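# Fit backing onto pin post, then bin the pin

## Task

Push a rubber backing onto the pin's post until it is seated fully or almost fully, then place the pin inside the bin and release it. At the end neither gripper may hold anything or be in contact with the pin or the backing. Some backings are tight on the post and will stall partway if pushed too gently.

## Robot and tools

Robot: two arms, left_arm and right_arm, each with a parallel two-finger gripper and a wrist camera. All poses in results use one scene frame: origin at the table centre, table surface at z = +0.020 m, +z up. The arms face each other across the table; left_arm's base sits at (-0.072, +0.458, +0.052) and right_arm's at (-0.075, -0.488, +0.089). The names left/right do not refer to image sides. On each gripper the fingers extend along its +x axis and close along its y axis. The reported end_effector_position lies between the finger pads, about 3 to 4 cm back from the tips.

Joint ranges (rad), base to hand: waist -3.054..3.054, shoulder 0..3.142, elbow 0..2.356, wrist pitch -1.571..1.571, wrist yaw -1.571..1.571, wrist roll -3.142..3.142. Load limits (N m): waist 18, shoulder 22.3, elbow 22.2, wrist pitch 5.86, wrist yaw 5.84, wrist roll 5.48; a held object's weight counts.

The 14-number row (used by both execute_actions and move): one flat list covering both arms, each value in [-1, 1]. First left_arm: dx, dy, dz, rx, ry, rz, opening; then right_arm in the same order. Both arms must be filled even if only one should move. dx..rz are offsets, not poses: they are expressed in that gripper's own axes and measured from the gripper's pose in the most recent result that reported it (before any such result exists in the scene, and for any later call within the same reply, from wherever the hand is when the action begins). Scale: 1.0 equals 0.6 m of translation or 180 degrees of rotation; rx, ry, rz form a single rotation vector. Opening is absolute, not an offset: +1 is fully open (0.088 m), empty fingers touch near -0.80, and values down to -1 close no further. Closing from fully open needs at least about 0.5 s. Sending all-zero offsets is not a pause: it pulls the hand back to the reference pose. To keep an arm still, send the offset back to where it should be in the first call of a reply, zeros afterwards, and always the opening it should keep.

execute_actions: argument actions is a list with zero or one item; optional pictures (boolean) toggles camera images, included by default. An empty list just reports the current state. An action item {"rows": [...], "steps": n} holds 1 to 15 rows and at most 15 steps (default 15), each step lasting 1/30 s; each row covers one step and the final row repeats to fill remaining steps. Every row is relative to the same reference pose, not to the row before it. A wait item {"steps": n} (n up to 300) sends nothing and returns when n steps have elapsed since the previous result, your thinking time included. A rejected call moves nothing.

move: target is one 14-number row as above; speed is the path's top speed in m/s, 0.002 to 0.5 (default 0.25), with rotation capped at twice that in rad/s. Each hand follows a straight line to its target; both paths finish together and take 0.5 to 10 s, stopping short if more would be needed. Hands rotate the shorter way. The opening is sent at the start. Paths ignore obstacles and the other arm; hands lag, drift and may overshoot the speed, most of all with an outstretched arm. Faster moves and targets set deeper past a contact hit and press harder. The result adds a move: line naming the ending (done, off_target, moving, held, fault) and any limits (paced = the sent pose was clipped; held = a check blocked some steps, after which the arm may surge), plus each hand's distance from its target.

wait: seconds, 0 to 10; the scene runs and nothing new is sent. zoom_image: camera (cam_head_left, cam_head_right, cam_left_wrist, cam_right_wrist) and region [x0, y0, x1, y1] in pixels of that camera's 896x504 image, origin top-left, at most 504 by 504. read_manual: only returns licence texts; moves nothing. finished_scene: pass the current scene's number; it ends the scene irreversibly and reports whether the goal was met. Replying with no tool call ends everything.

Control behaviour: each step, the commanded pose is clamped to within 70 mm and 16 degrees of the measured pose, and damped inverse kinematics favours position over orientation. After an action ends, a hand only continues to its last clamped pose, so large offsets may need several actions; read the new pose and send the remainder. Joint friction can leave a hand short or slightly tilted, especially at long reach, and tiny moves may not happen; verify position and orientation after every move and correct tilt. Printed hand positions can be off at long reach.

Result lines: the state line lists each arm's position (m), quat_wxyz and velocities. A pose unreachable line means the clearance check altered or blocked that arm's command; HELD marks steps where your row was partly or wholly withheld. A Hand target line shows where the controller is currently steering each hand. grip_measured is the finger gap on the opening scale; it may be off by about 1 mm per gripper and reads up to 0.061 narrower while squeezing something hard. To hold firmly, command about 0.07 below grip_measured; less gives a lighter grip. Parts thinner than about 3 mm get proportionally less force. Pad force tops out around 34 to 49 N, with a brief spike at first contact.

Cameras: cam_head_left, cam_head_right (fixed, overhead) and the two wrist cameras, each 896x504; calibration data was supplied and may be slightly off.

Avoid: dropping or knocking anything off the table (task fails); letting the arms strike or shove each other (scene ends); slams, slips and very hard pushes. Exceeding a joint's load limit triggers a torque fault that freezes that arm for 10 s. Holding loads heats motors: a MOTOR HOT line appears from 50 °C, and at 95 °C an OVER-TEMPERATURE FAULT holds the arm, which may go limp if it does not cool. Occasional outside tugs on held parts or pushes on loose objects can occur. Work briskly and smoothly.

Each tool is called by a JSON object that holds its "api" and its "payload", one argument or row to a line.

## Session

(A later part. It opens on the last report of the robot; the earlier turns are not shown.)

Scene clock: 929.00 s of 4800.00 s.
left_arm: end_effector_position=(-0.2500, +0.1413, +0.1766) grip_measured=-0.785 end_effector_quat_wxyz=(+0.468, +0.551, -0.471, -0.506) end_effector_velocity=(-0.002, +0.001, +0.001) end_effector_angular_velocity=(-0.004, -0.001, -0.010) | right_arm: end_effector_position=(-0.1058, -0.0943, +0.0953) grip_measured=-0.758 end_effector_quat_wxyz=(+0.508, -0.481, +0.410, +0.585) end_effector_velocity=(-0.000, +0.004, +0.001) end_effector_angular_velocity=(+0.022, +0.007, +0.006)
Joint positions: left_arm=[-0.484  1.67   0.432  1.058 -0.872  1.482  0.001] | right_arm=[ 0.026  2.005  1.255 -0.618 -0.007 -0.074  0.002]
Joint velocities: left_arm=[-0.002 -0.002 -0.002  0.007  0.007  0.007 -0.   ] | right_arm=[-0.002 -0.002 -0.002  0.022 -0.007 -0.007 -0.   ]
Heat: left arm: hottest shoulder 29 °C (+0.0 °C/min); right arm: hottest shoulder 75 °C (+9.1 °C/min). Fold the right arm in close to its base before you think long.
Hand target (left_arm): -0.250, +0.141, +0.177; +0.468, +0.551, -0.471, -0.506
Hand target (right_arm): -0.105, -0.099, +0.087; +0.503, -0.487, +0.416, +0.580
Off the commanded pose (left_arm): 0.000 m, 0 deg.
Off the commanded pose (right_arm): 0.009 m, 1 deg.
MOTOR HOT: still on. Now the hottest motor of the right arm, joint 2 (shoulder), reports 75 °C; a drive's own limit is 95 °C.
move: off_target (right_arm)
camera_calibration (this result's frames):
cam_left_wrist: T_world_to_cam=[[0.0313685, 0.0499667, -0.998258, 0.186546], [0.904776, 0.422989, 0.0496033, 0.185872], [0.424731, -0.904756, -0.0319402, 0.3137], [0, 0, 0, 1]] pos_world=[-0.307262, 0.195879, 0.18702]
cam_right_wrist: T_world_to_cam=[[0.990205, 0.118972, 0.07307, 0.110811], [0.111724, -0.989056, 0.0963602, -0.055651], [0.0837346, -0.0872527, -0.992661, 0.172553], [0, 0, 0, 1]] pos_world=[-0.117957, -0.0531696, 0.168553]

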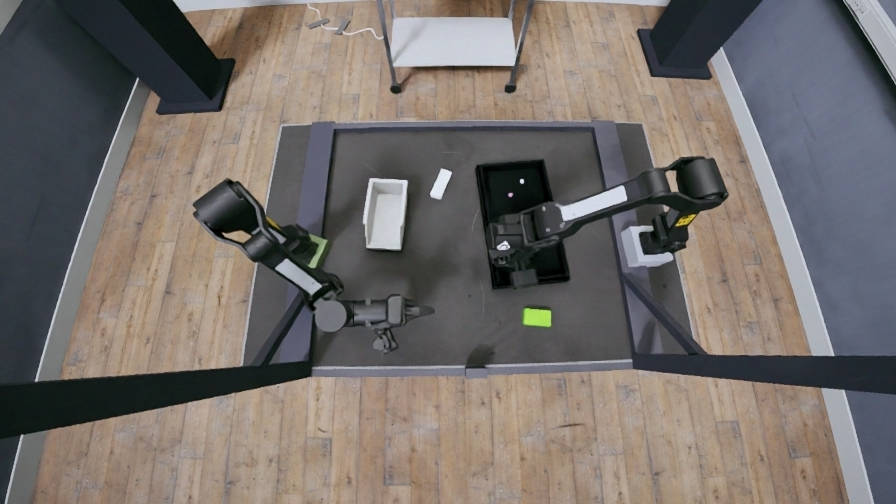

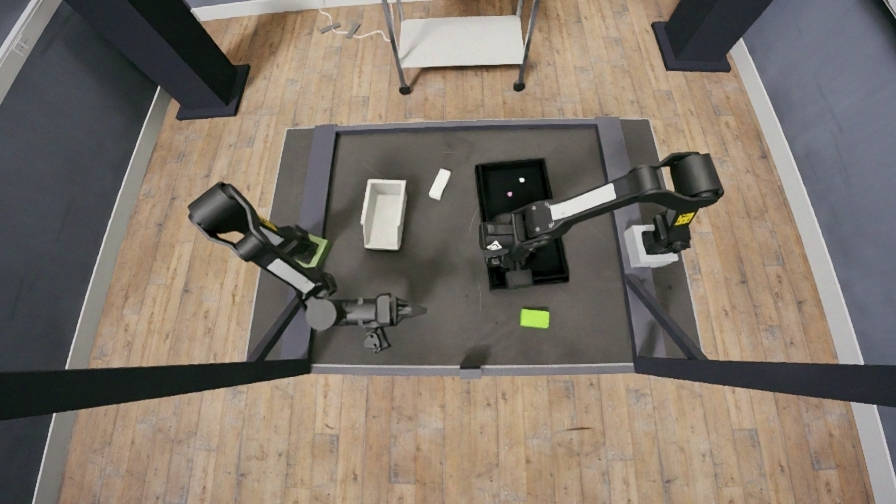

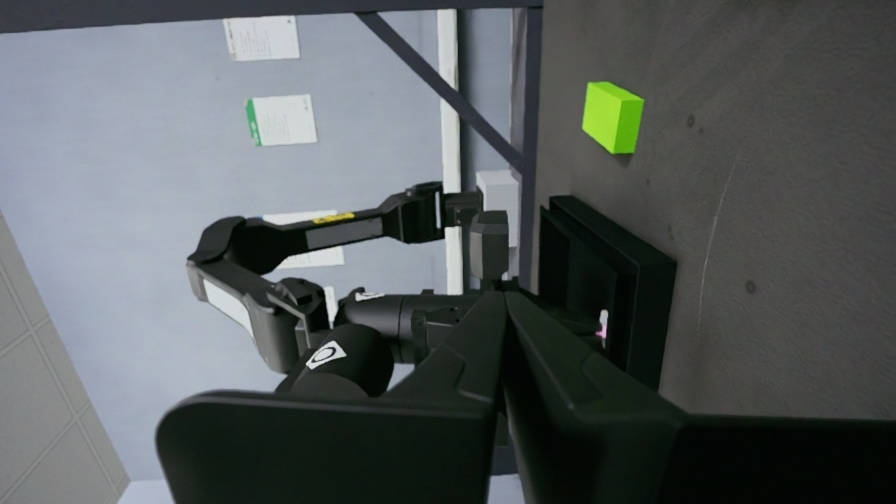

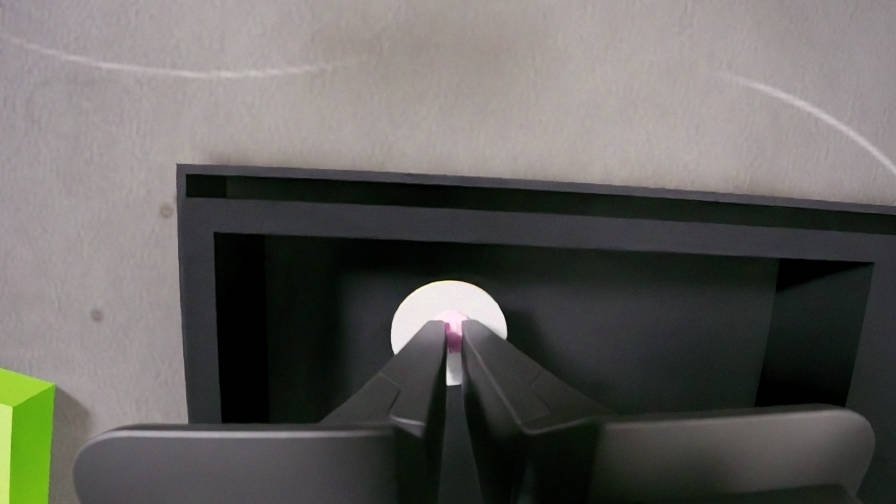

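{"api": "move", "payload": {
  "target": [0,0,0,0,0,0,-0.9,0.035,0,-0.007,0,0,0,-0.8],
  "speed": 0.03
}}

{"api": "move", "payload": {
  "target": [0,0,0,0,0,0,-0.9,0.012,0,0.04,0,0,0,-0.8],
  "speed": 0.02
}}

Scene clock: 932.60 s of 4800.00 s.
left_arm: end_effector_position=(-0.2500, +0.1413, +0.1766) grip_measured=-0.785 end_effector_quat_wxyz=(+0.468, +0.551, -0.471, -0.506) end_effector_velocity=(-0.001, +0.001, -0.003) end_effector_angular_velocity=(+0.009, -0.001, -0.009) | right_arm: end_effector_position=(-0.1061, -0.0898, +0.0822) grip_measured=-0.758 end_effector_quat_wxyz=(+0.513, -0.475, +0.405, +0.590) end_effector_velocity=(+0.002, -0.000, +0.001) end_effector_angular_velocity=(-0.002, -0.009, +0.003)
Joint positions: left_arm=[-0.484  1.67   0.432  1.058 -0.872  1.482  0.001] | right_arm=[ 0.026  2.032  1.231 -0.546 -0.007 -0.074  0.002]
Joint velocities: left_arm=[-0.002  0.002 -0.002 -0.007  0.007 -0.007  0.   ] | right_arm=[-0.002 -0.002  0.002 -0.007  0.007 -0.007 -0.   ]
Heat: left arm: hottest shoulder 29 °C (+0.0 °C/min); right arm: hottest shoulder 73 °C (+6.1 °C/min). Fold the right arm in close to its base before you think long.
Hand target (left_arm): -0.250, +0.141, +0.177; +0.468, +0.551, -0.471, -0.506
Hand target (right_arm): -0.106, -0.094, +0.074; +0.508, -0.481, +0.410, +0.585
Off the commanded pose (left_arm): 0.000 m, 0 deg.
Off the commanded pose (right_arm): 0.009 m, 1 deg.
MOTOR HOT: still on. Now the hottest motor of the right arm, joint 2 (shoulder), reports 73 °C; a drive's own limit is 95 °C.
move: off_target (right_arm)
camera_calibration (this result's frames):
cam_left_wrist: T_world_to_cam=[[0.0313685, 0.0499667, -0.998258, 0.186546], [0.904776, 0.422989, 0.0496033, 0.185872], [0.424731, -0.904756, -0.0319402, 0.3137], [0, 0, 0, 1]] pos_world=[-0.307262, 0.195879, 0.18702]
cam_right_wrist: T_world_to_cam=[[0.990322, 0.117405, 0.0740166, 0.111361], [0.11186, -0.990883, 0.0750921, -0.0483431], [0.082158, -0.0660858, -0.994426, 0.161831], [0, 0, 0, 1]] pos_world=[-0.118172, -0.050282, 0.156317]

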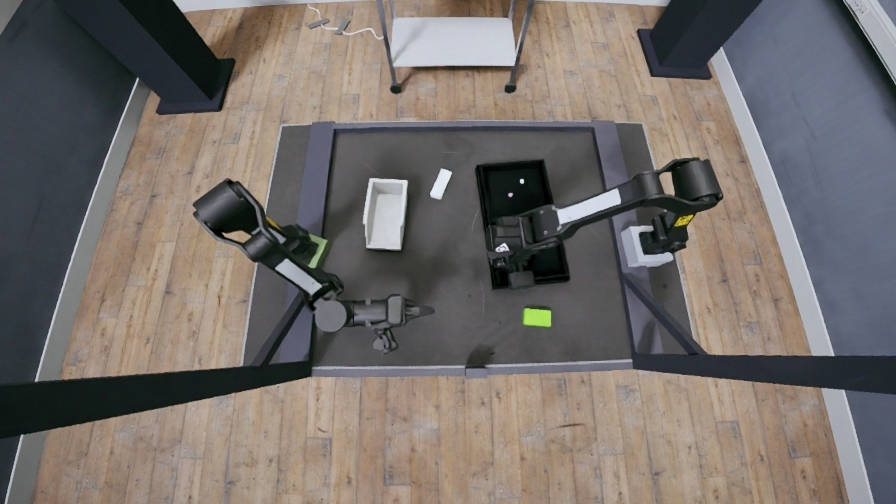

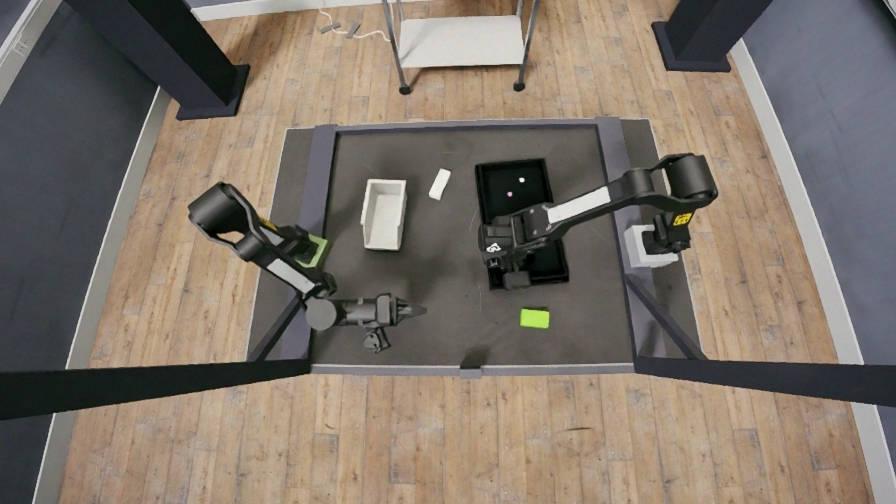

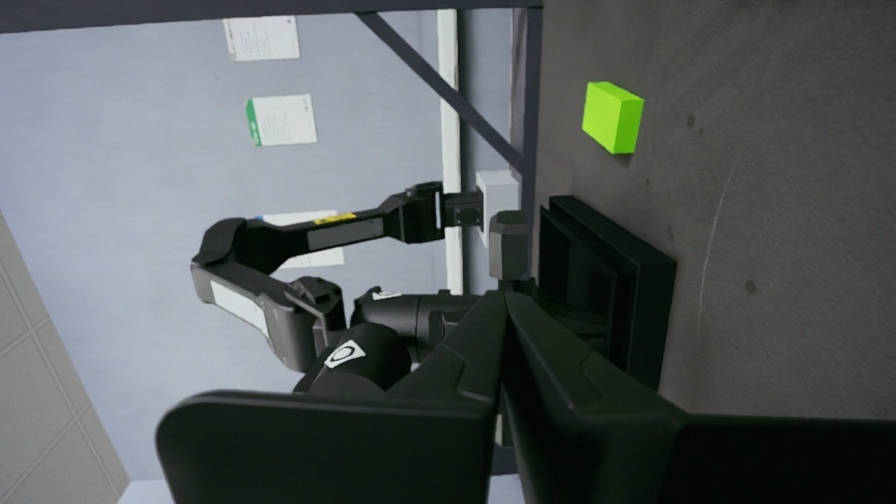

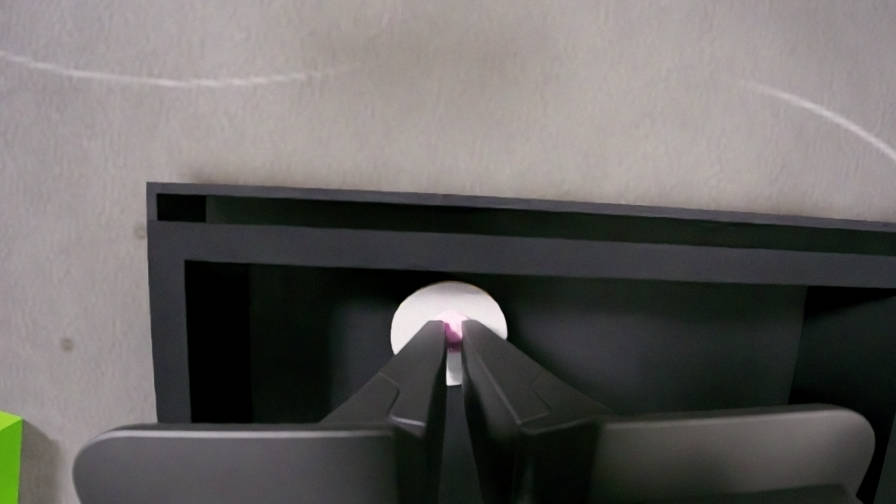

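Scene clock: 934.07 s of 4800.00 s.
left_arm: end_effector_position=(-0.2500, +0.1413, +0.1766) grip_measured=-0.785 end_effector_quat_wxyz=(+0.468, +0.551, -0.471, -0.506) end_effector_velocity=(+0.005, +0.001, -0.003) end_effector_angular_velocity=(+0.011, -0.012, +0.025) | right_arm: end_effector_position=(-0.1072, -0.0798, +0.0778) grip_measured=-0.758 end_effector_quat_wxyz=(+0.504, -0.485, +0.416, +0.581) end_effector_velocity=(+0.000, -0.002, +0.000) end_effector_angular_velocity=(-0.017, +0.005, +0.006)
Joint positions: left_arm=[-0.484  1.67   0.432  1.058 -0.872  1.482  0.001] | right_arm=[ 0.026  2.097  1.322 -0.611 -0.007 -0.072  0.002]
Joint velocities: left_arm=[ 0.002 -0.002 -0.002 -0.022 -0.022 -0.007 -0.   ] | right_arm=[-0.002  0.002  0.007 -0.022 -0.007 -0.007 -0.   ]
Heat: left arm: hottest shoulder 29 °C (+0.0 °C/min); right arm: hottest shoulder 72 °C (+4.0 °C/min). Fold the right arm in close to its base before you think long.
Hand target (left_arm): -0.250, +0.141, +0.177; +0.468, +0.551, -0.471, -0.506
Hand target (right_arm): -0.110, -0.066, +0.081; +0.513, -0.475, +0.404, +0.590
Off the commanded pose (left_arm): 0.000 m, 0 deg.
Off the commanded pose (right_arm): 0.015 m, 2 deg.
MOTOR HOT: still on. Now the hottest motor of the right arm, joint 2 (shoulder), reports 72 °C; a drive's own limit is 95 °C.
move: off_target (right_arm)
camera_calibration (this result's frames):
cam_left_wrist: T_world_to_cam=[[0.0313685, 0.0499667, -0.998258, 0.186546], [0.904776, 0.422989, 0.0496033, 0.185872], [0.424731, -0.904756, -0.0319402, 0.3137], [0, 0, 0, 1]] pos_world=[-0.307262, 0.195879, 0.18702]
cam_right_wrist: T_world_to_cam=[[0.990215, 0.119571, 0.0719531, 0.111885], [0.110884, -0.987209, 0.114556, -0.0408735], [0.0847303, -0.105456, -0.990808, 0.155037], [0, 0, 0, 1]] pos_world=[-0.119394, -0.0373792, 0.150244]

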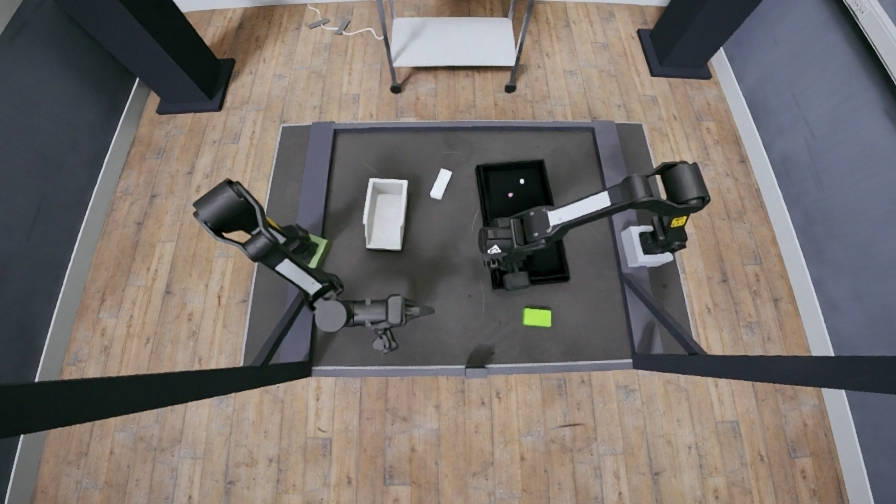

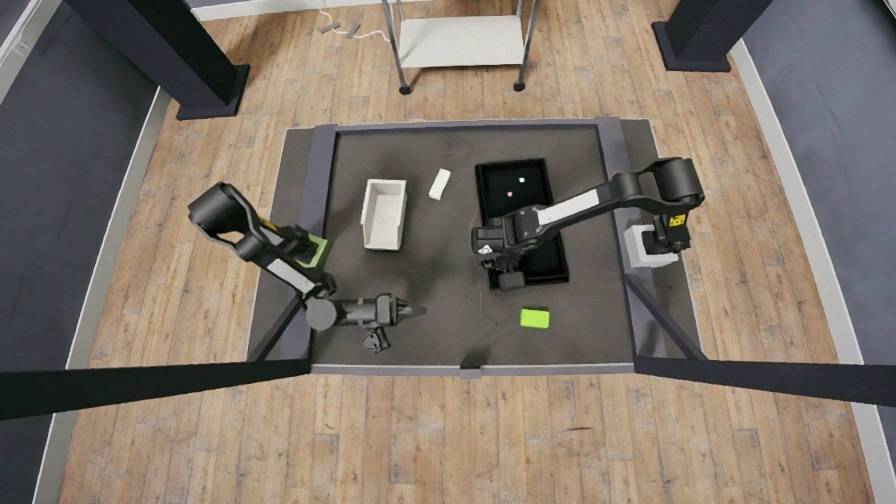

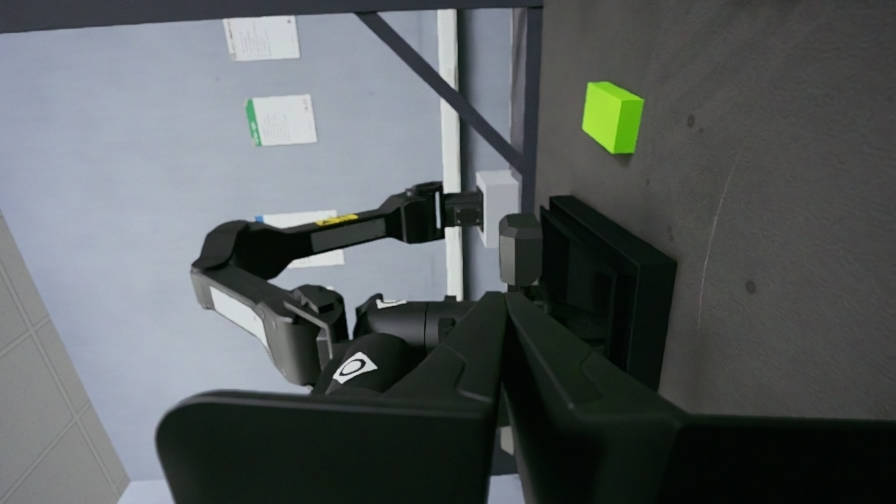

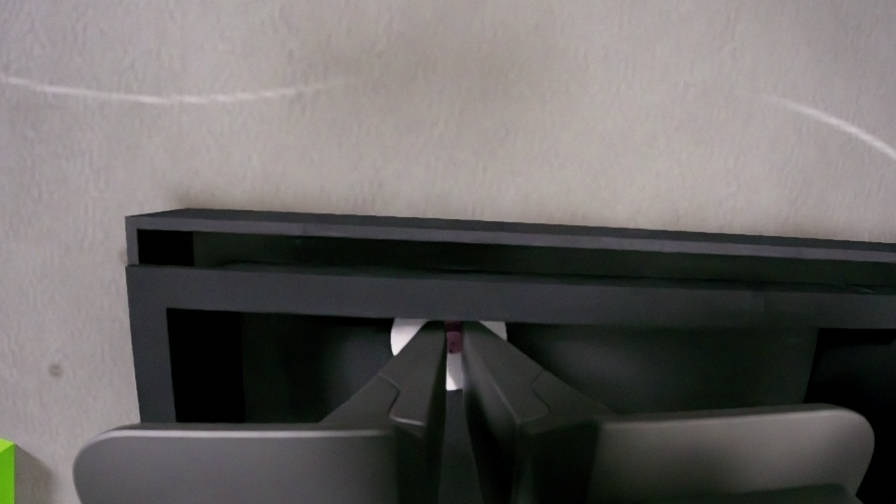

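{"api": "move", "payload": {
  "target": [0,0,0,0,0,0,-0.9,-0.025,0,0.04,0,-0.02,0,-0.8],
  "speed": 0.02
}}

{"api": "zoom_image", "payload": {
  "camera": "cam_right_wrist",
  "region": [370,270,530,430]
}}

Scene clock: 938.93 s of 4800.00 s.
left_arm: end_effector_position=(-0.2500, +0.1413, +0.1766) grip_measured=-0.785 end_effector_quat_wxyz=(+0.468, +0.551, -0.471, -0.506) end_effector_velocity=(+0.002, +0.002, -0.002) end_effector_angular_velocity=(+0.006, +0.012, +0.007) | right_arm: end_effector_position=(-0.1074, -0.0776, +0.0830) grip_measured=-0.758 end_effector_quat_wxyz=(+0.503, -0.487, +0.417, +0.580) end_effector_velocity=(+0.000, -0.005, -0.001) end_effector_angular_velocity=(-0.022, +0.002, +0.020)
Joint positions: left_arm=[-0.484  1.67   0.432  1.058 -0.872  1.482  0.001] | right_arm=[ 0.026  2.098  1.348 -0.642 -0.007 -0.072  0.002]
Joint velocities: left_arm=[-0.002 -0.002 -0.007 -0.007 -0.007 -0.022 -0.   ] | right_arm=[-0.002 -0.002 -0.002 -0.022 -0.007 -0.022 -0.   ]
Heat: left arm: hottest shoulder 29 °C (+0.0 °C/min); right arm: hottest shoulder 71 °C (+1.0 °C/min). Fold the right arm in close to its base before you think long.
Hand target (left_arm): -0.250, +0.141, +0.177; +0.468, +0.551, -0.471, -0.506
Hand target (right_arm): -0.110, -0.060, +0.098; +0.517, -0.467, +0.399, +0.596
Off the commanded pose (left_arm): 0.000 m, 0 deg.
Off the commanded pose (right_arm): 0.023 m, 4 deg.
MOTOR HOT: still on. Now the hottest motor of the right arm, joint 2 (shoulder), reports 71 °C; a drive's own limit is 95 °C.
After step 90, 0.03 s passed at rest.
move: off_target (right_arm)
camera_calibration (this result's frames):
cam_left_wrist: T_world_to_cam=[[0.0313685, 0.0499667, -0.998258, 0.186546], [0.904776, 0.422989, 0.0496033, 0.185872], [0.424731, -0.904756, -0.0319402, 0.3137], [0, 0, 0, 1]] pos_world=[-0.307262, 0.195879, 0.18702]
cam_right_wrist: T_world_to_cam=[[0.990186, 0.119954, 0.0717121, 0.111451], [0.110837, -0.986585, 0.119856, -0.0396449], [0.0851273, -0.110731, -0.990198, 0.160096], [0, 0, 0, 1]] pos_world=[-0.119591, -0.0347543, 0.155286]

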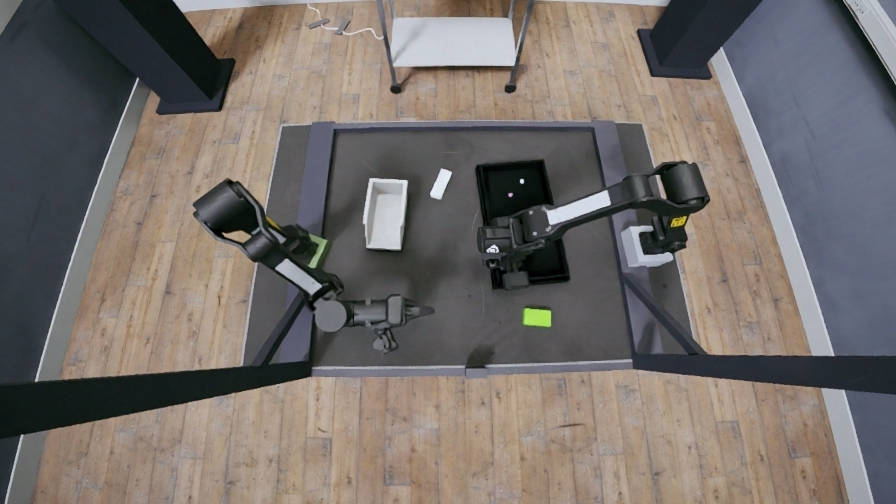

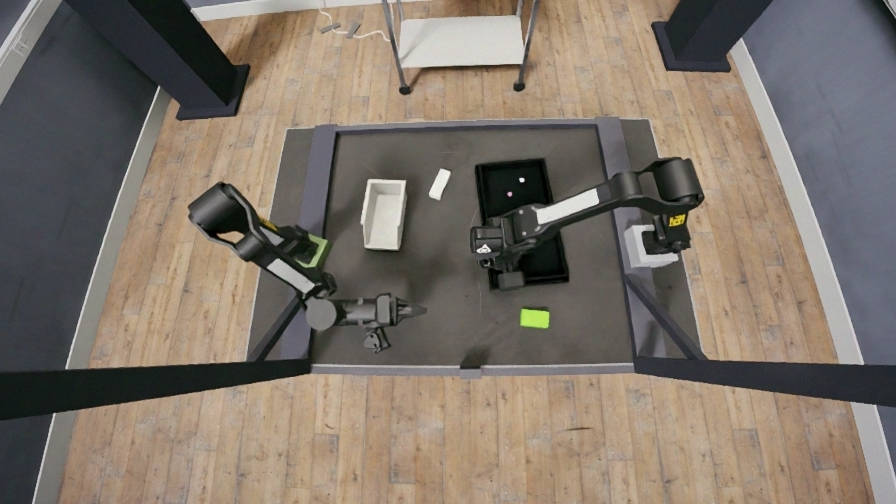

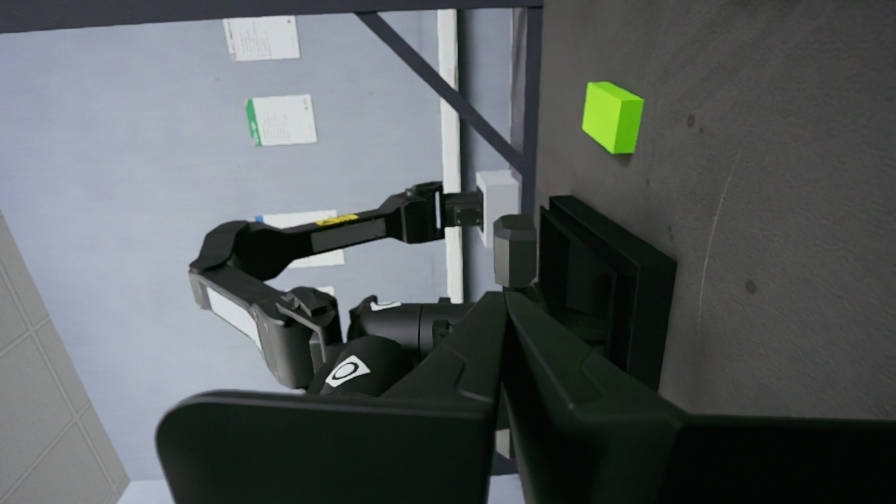

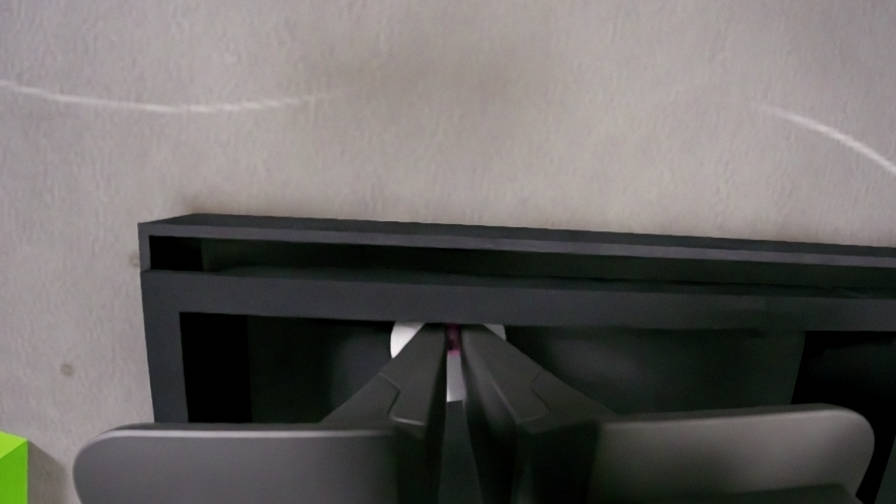

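Region (370, 270, 530, 430) of cam_right_wrist's 896x504 image, scaled by 3.150, with more detail than that image has.

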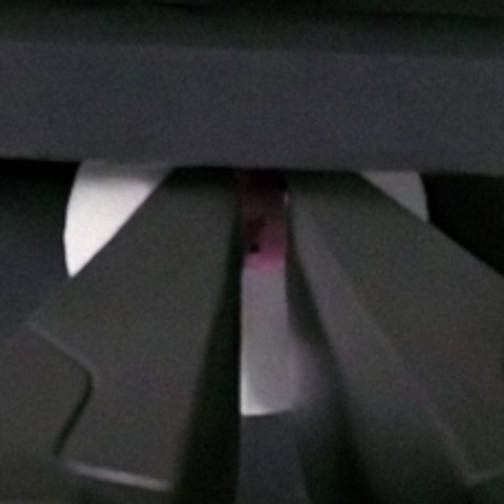

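{"api": "move", "payload": {
  "target": [0,0,0,0,0,0,-0.9,-0.045,0,0.03,0,0,0,-0.85],
  "speed": 0.02
}}

{"api": "zoom_image", "payload": {
  "camera": "cam_right_wrist",
  "region": [370,270,530,430]
}}

Scene clock: 944.10 s of 4800.00 s.
left_arm: end_effector_position=(-0.2500, +0.1413, +0.1766) grip_measured=-0.785 end_effector_quat_wxyz=(+0.468, +0.551, -0.471, -0.506) end_effector_velocity=(-0.001, +0.002, +0.001) end_effector_angular_velocity=(-0.004, +0.014, -0.009) | right_arm: end_effector_position=(-0.1075, -0.0755, +0.1035) grip_measured=-0.758 end_effector_quat_wxyz=(+0.493, -0.498, +0.428, +0.571) end_effector_velocity=(-0.002, -0.004, +0.001) end_effector_angular_velocity=(-0.018, +0.017, +0.022)
Joint positions: left_arm=[-0.484  1.67   0.432  1.058 -0.872  1.482  0.001] | right_arm=[ 0.026  2.098  1.445 -0.78  -0.007 -0.072  0.002]
Joint velocities: left_arm=[-0.002 -0.007 -0.007  0.007  0.007 -0.007 -0.   ] | right_arm=[-0.002 -0.002  0.002 -0.022 -0.022 -0.022 -0.   ]
Heat: left arm: hottest shoulder 29 °C (+0.0 °C/min); right arm: hottest shoulder 71 °C (-1.0 °C/min). Fold the right arm in close to its base before you think long.
Hand target (left_arm): -0.250, +0.141, +0.177; +0.468, +0.551, -0.471, -0.506
Hand target (right_arm): -0.109, -0.065, +0.113; +0.503, -0.487, +0.417, +0.580
Off the commanded pose (left_arm): 0.000 m, 0 deg.
Off the commanded pose (right_arm): 0.014 m, 2 deg.
MOTOR HOT: still on. Now the hottest motor of the right arm, joint 2 (shoulder), reports 71 °C; a drive's own limit is 95 °C.
After step 90, 0.23 s passed at rest.
move: off_target (right_arm)
camera_calibration (this result's frames):
cam_left_wrist: T_world_to_cam=[[0.0313685, 0.0499667, -0.998258, 0.186546], [0.904776, 0.422989, 0.0496033, 0.185872], [0.424731, -0.904756, -0.0319402, 0.3137], [0, 0, 0, 1]] pos_world=[-0.307262, 0.195879, 0.18702]
cam_right_wrist: T_world_to_cam=[[0.989969, 0.122834, 0.0698033, 0.11028], [0.110408, -0.980884, 0.160241, -0.0438283], [0.0881521, -0.150927, -0.984607, 0.177321], [0, 0, 0, 1]] pos_world=[-0.119966, -0.0297742, 0.173916]

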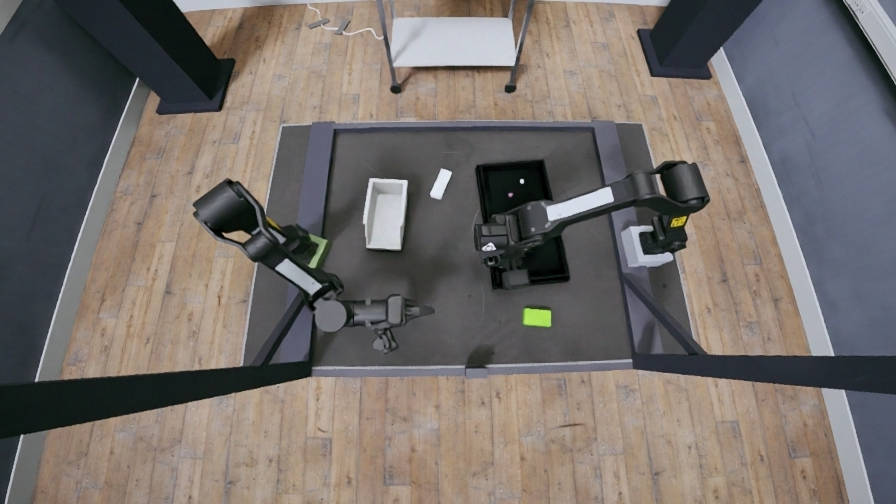

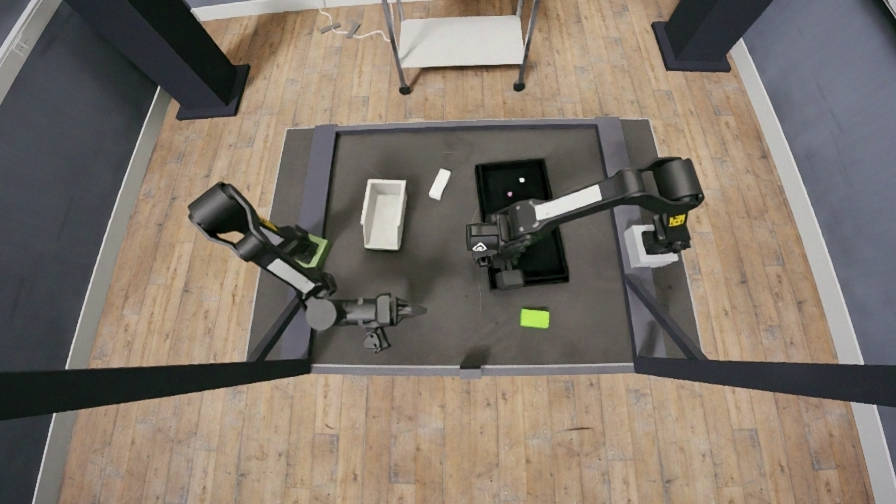

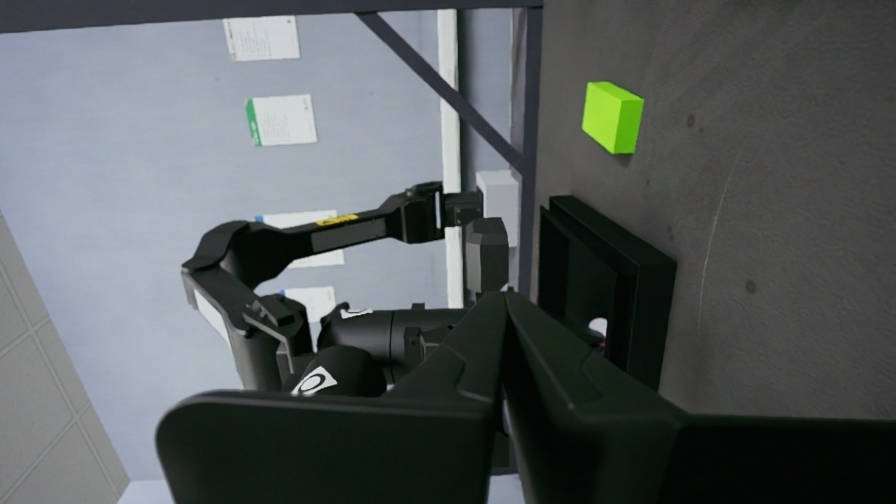

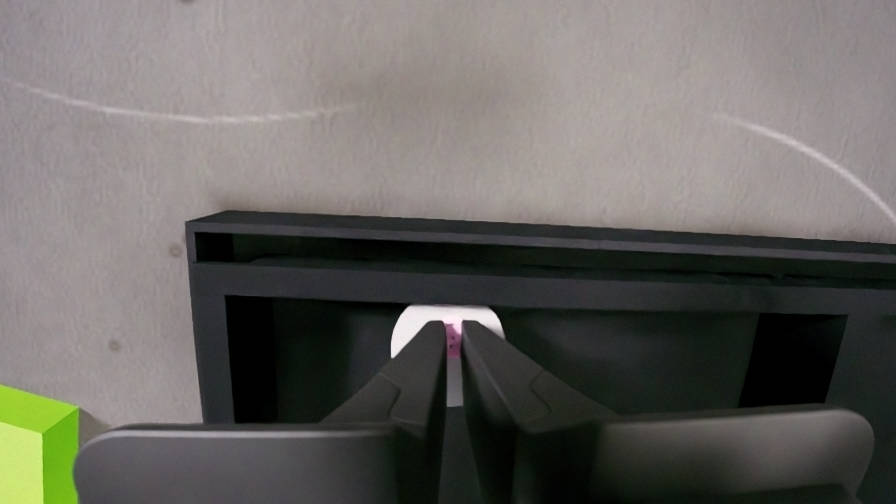

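Region (370, 270, 530, 430) of cam_right_wrist's 896x504 image, scaled by 3.150, with more detail than that image has.

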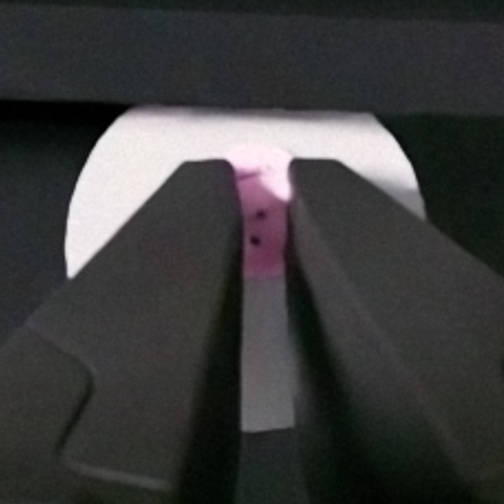

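{"api": "move", "payload": {
  "target": [0,0,0,0,0,0,-0.9,0,0,-0.06,0,0.045,0,-0.8],
  "speed": 0.05
}}

{"api": "move", "payload": {
  "target": [0,0,0,0,0,0,-0.9,0.065,0,-0.008,0,0.005,0,-0.8],
  "speed": 0.03
}}

Scene clock: 960.00 s of 4800.00 s.
left_arm: end_effector_position=(-0.2500, +0.1413, +0.1766) grip_measured=-0.785 end_effector_quat_wxyz=(+0.468, +0.551, -0.471, -0.506) end_effector_velocity=(+0.002, -0.000, +0.001) end_effector_angular_velocity=(-0.007, +0.026, +0.012) | right_arm: end_effector_position=(-0.1041, -0.1079, +0.0966) grip_measured=-0.758 end_effector_quat_wxyz=(+0.461, -0.536, +0.462, +0.535) end_effector_velocity=(-0.002, -0.005, +0.000) end_effector_angular_velocity=(-0.022, +0.006, +0.010)
Joint positions: left_arm=[-0.484  1.67   0.432  1.058 -0.872  1.482  0.001] | right_arm=[ 0.026  2.098  1.423 -0.897 -0.001 -0.072  0.002]
Joint velocities: left_arm=[ 0.002 -0.002 -0.002  0.007 -0.007 -0.022 -0.   ] | right_arm=[ 0.002 -0.002 -0.002 -0.022 -0.007 -0.007 -0.   ]
Heat: left arm: hottest shoulder 29 °C (+0.0 °C/min); right arm: hottest shoulder 71 °C (-3.0 °C/min). Fold the right arm in close to its base before you think long.
Hand target (left_arm): -0.250, +0.141, +0.177; +0.468, +0.551, -0.471, -0.506
Hand target (right_arm): -0.103, -0.111, +0.099; -0.462, +0.537, -0.462, -0.534
Off the commanded pose (left_arm): 0.000 m, 0 deg.
Off the commanded pose (right_arm): 0.004 m, 0 deg.
MOTOR HOT: still on. Now the hottest motor of the right arm, joint 2 (shoulder), reports 71 °C; a drive's own limit is 95 °C.
After step 90, 11.20 s passed at rest.
move: done
camera_calibration (this result's frames):
cam_left_wrist: T_world_to_cam=[[0.0313685, 0.0499667, -0.998258, 0.186546], [0.904776, 0.422989, 0.0496033, 0.185872], [0.424731, -0.904756, -0.0319402, 0.3137], [0, 0, 0, 1]] pos_world=[-0.307262, 0.195879, 0.18702]
cam_right_wrist: T_world_to_cam=[[0.988801, 0.132382, 0.068898, 0.11236], [0.10648, -0.94929, 0.295823, -0.0849872], [0.104566, -0.285174, -0.952755, 0.149432], [0, 0, 0, 1]] pos_world=[-0.117678, -0.0529379, 0.159771]

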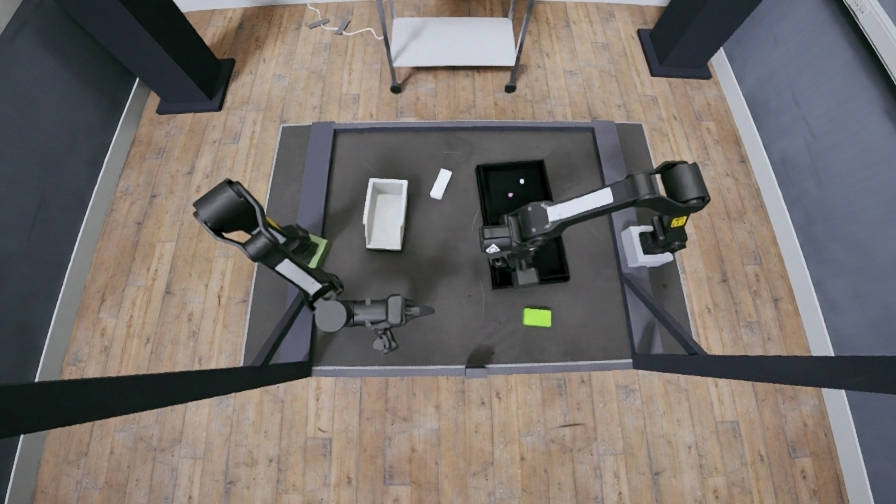

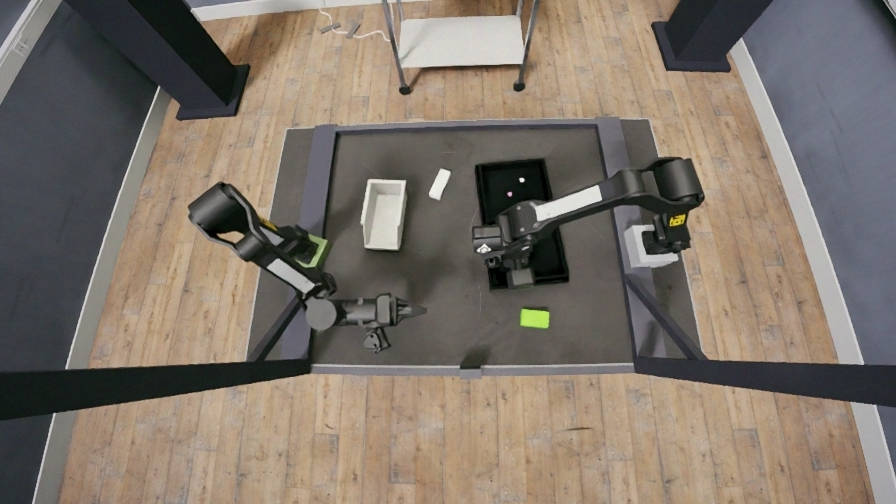

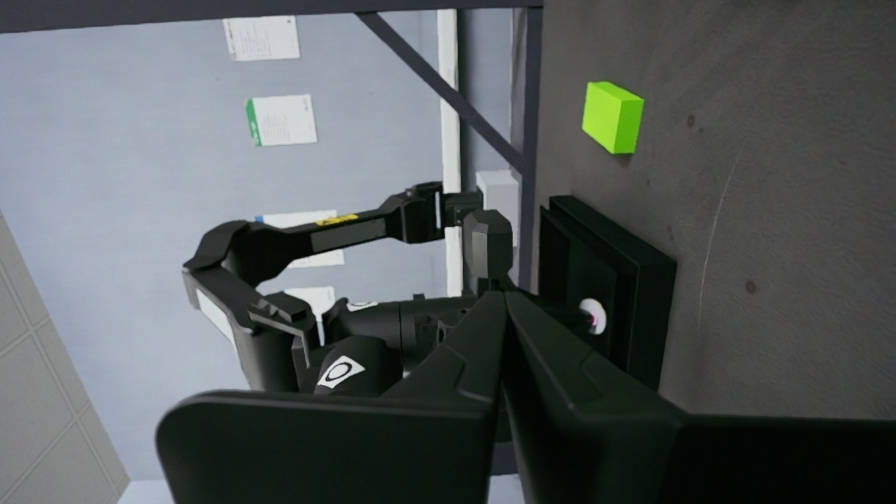

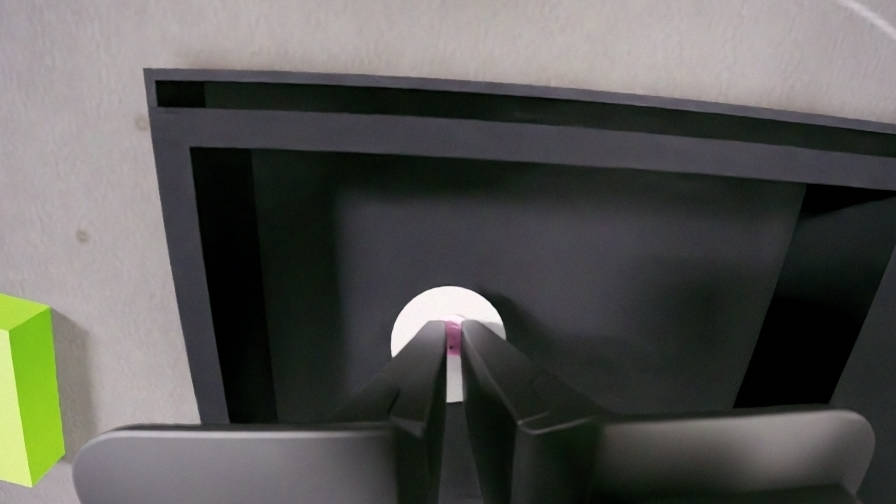

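Scene clock: 961.53 s of 4800.00 s.
left_arm: end_effector_position=(-0.2500, +0.1413, +0.1766) grip_measured=-0.785 end_effector_quat_wxyz=(+0.468, +0.551, -0.471, -0.506) end_effector_velocity=(+0.001, +0.002, +0.002) end_effector_angular_velocity=(-0.008, +0.010, +0.015) | right_arm: end_effector_position=(-0.1042, -0.1061, +0.0731) grip_measured=-0.758 end_effector_quat_wxyz=(+0.466, -0.531, +0.457, +0.540) end_effector_velocity=(-0.004, -0.003, -0.004) end_effector_angular_velocity=(-0.009, +0.021, +0.010)
Joint positions: left_arm=[-0.484  1.67   0.432  1.058 -0.872  1.482  0.001] | right_arm=[ 0.026  2.131  1.371 -0.793 -0.001 -0.072  0.002]
Joint velocities: left_arm=[-0.007 -0.002 -0.002  0.007 -0.022 -0.007 -0.   ] | right_arm=[ 0.002  0.002 -0.012  0.007 -0.022 -0.007 -0.   ]
Heat: left arm: hottest shoulder 29 °C (+0.0 °C/min); right arm: hottest shoulder 70 °C (-4.0 °C/min). Fold the right arm in close to its base before you think long.
Hand target (left_arm): -0.250, +0.141, +0.177; +0.468, +0.551, -0.471, -0.506
Hand target (right_arm): -0.103, -0.113, +0.058; -0.458, +0.540, -0.466, -0.531
Off the commanded pose (left_arm): 0.000 m, 0 deg.
Off the commanded pose (right_arm): 0.017 m, 2 deg.
MOTOR HOT: still on. Now the hottest motor of the right arm, joint 2 (shoulder), reports 70 °C; a drive's own limit is 95 °C.
move: off_target (right_arm)
camera_calibration (this result's frames):
cam_left_wrist: T_world_to_cam=[[0.0313685, 0.0499667, -0.998258, 0.186546], [0.904776, 0.422989, 0.0496033, 0.185872], [0.424731, -0.904756, -0.0319402, 0.3137], [0, 0, 0, 1]] pos_world=[-0.307262, 0.195879, 0.18702]
cam_right_wrist: T_world_to_cam=[[0.988903, 0.131035, 0.0700096, 0.11366], [0.106898, -0.954848, 0.277196, -0.0754905], [0.103171, -0.266636, -0.958259, 0.129796], [0, 0, 0, 1]] pos_world=[-0.11772, -0.0523673, 0.137346]

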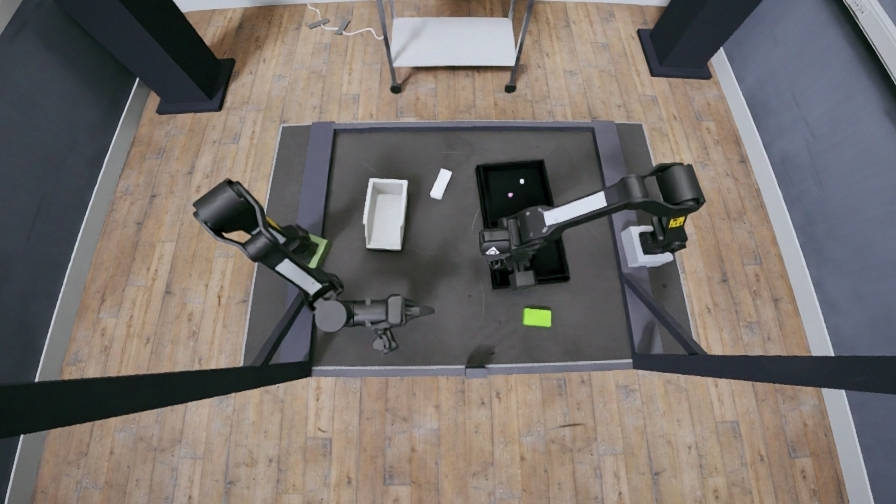

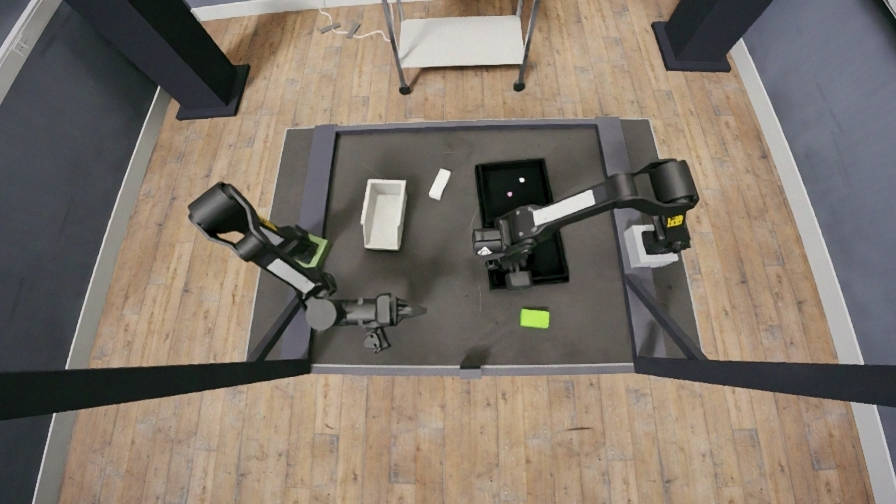

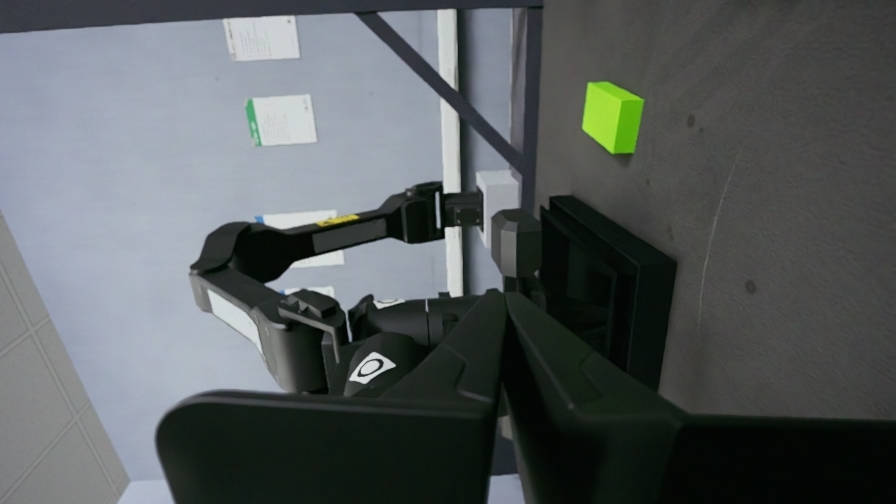

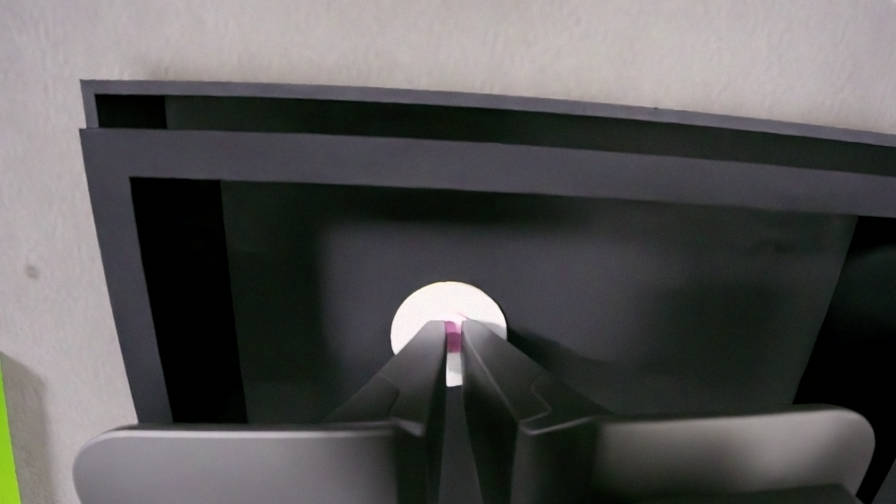

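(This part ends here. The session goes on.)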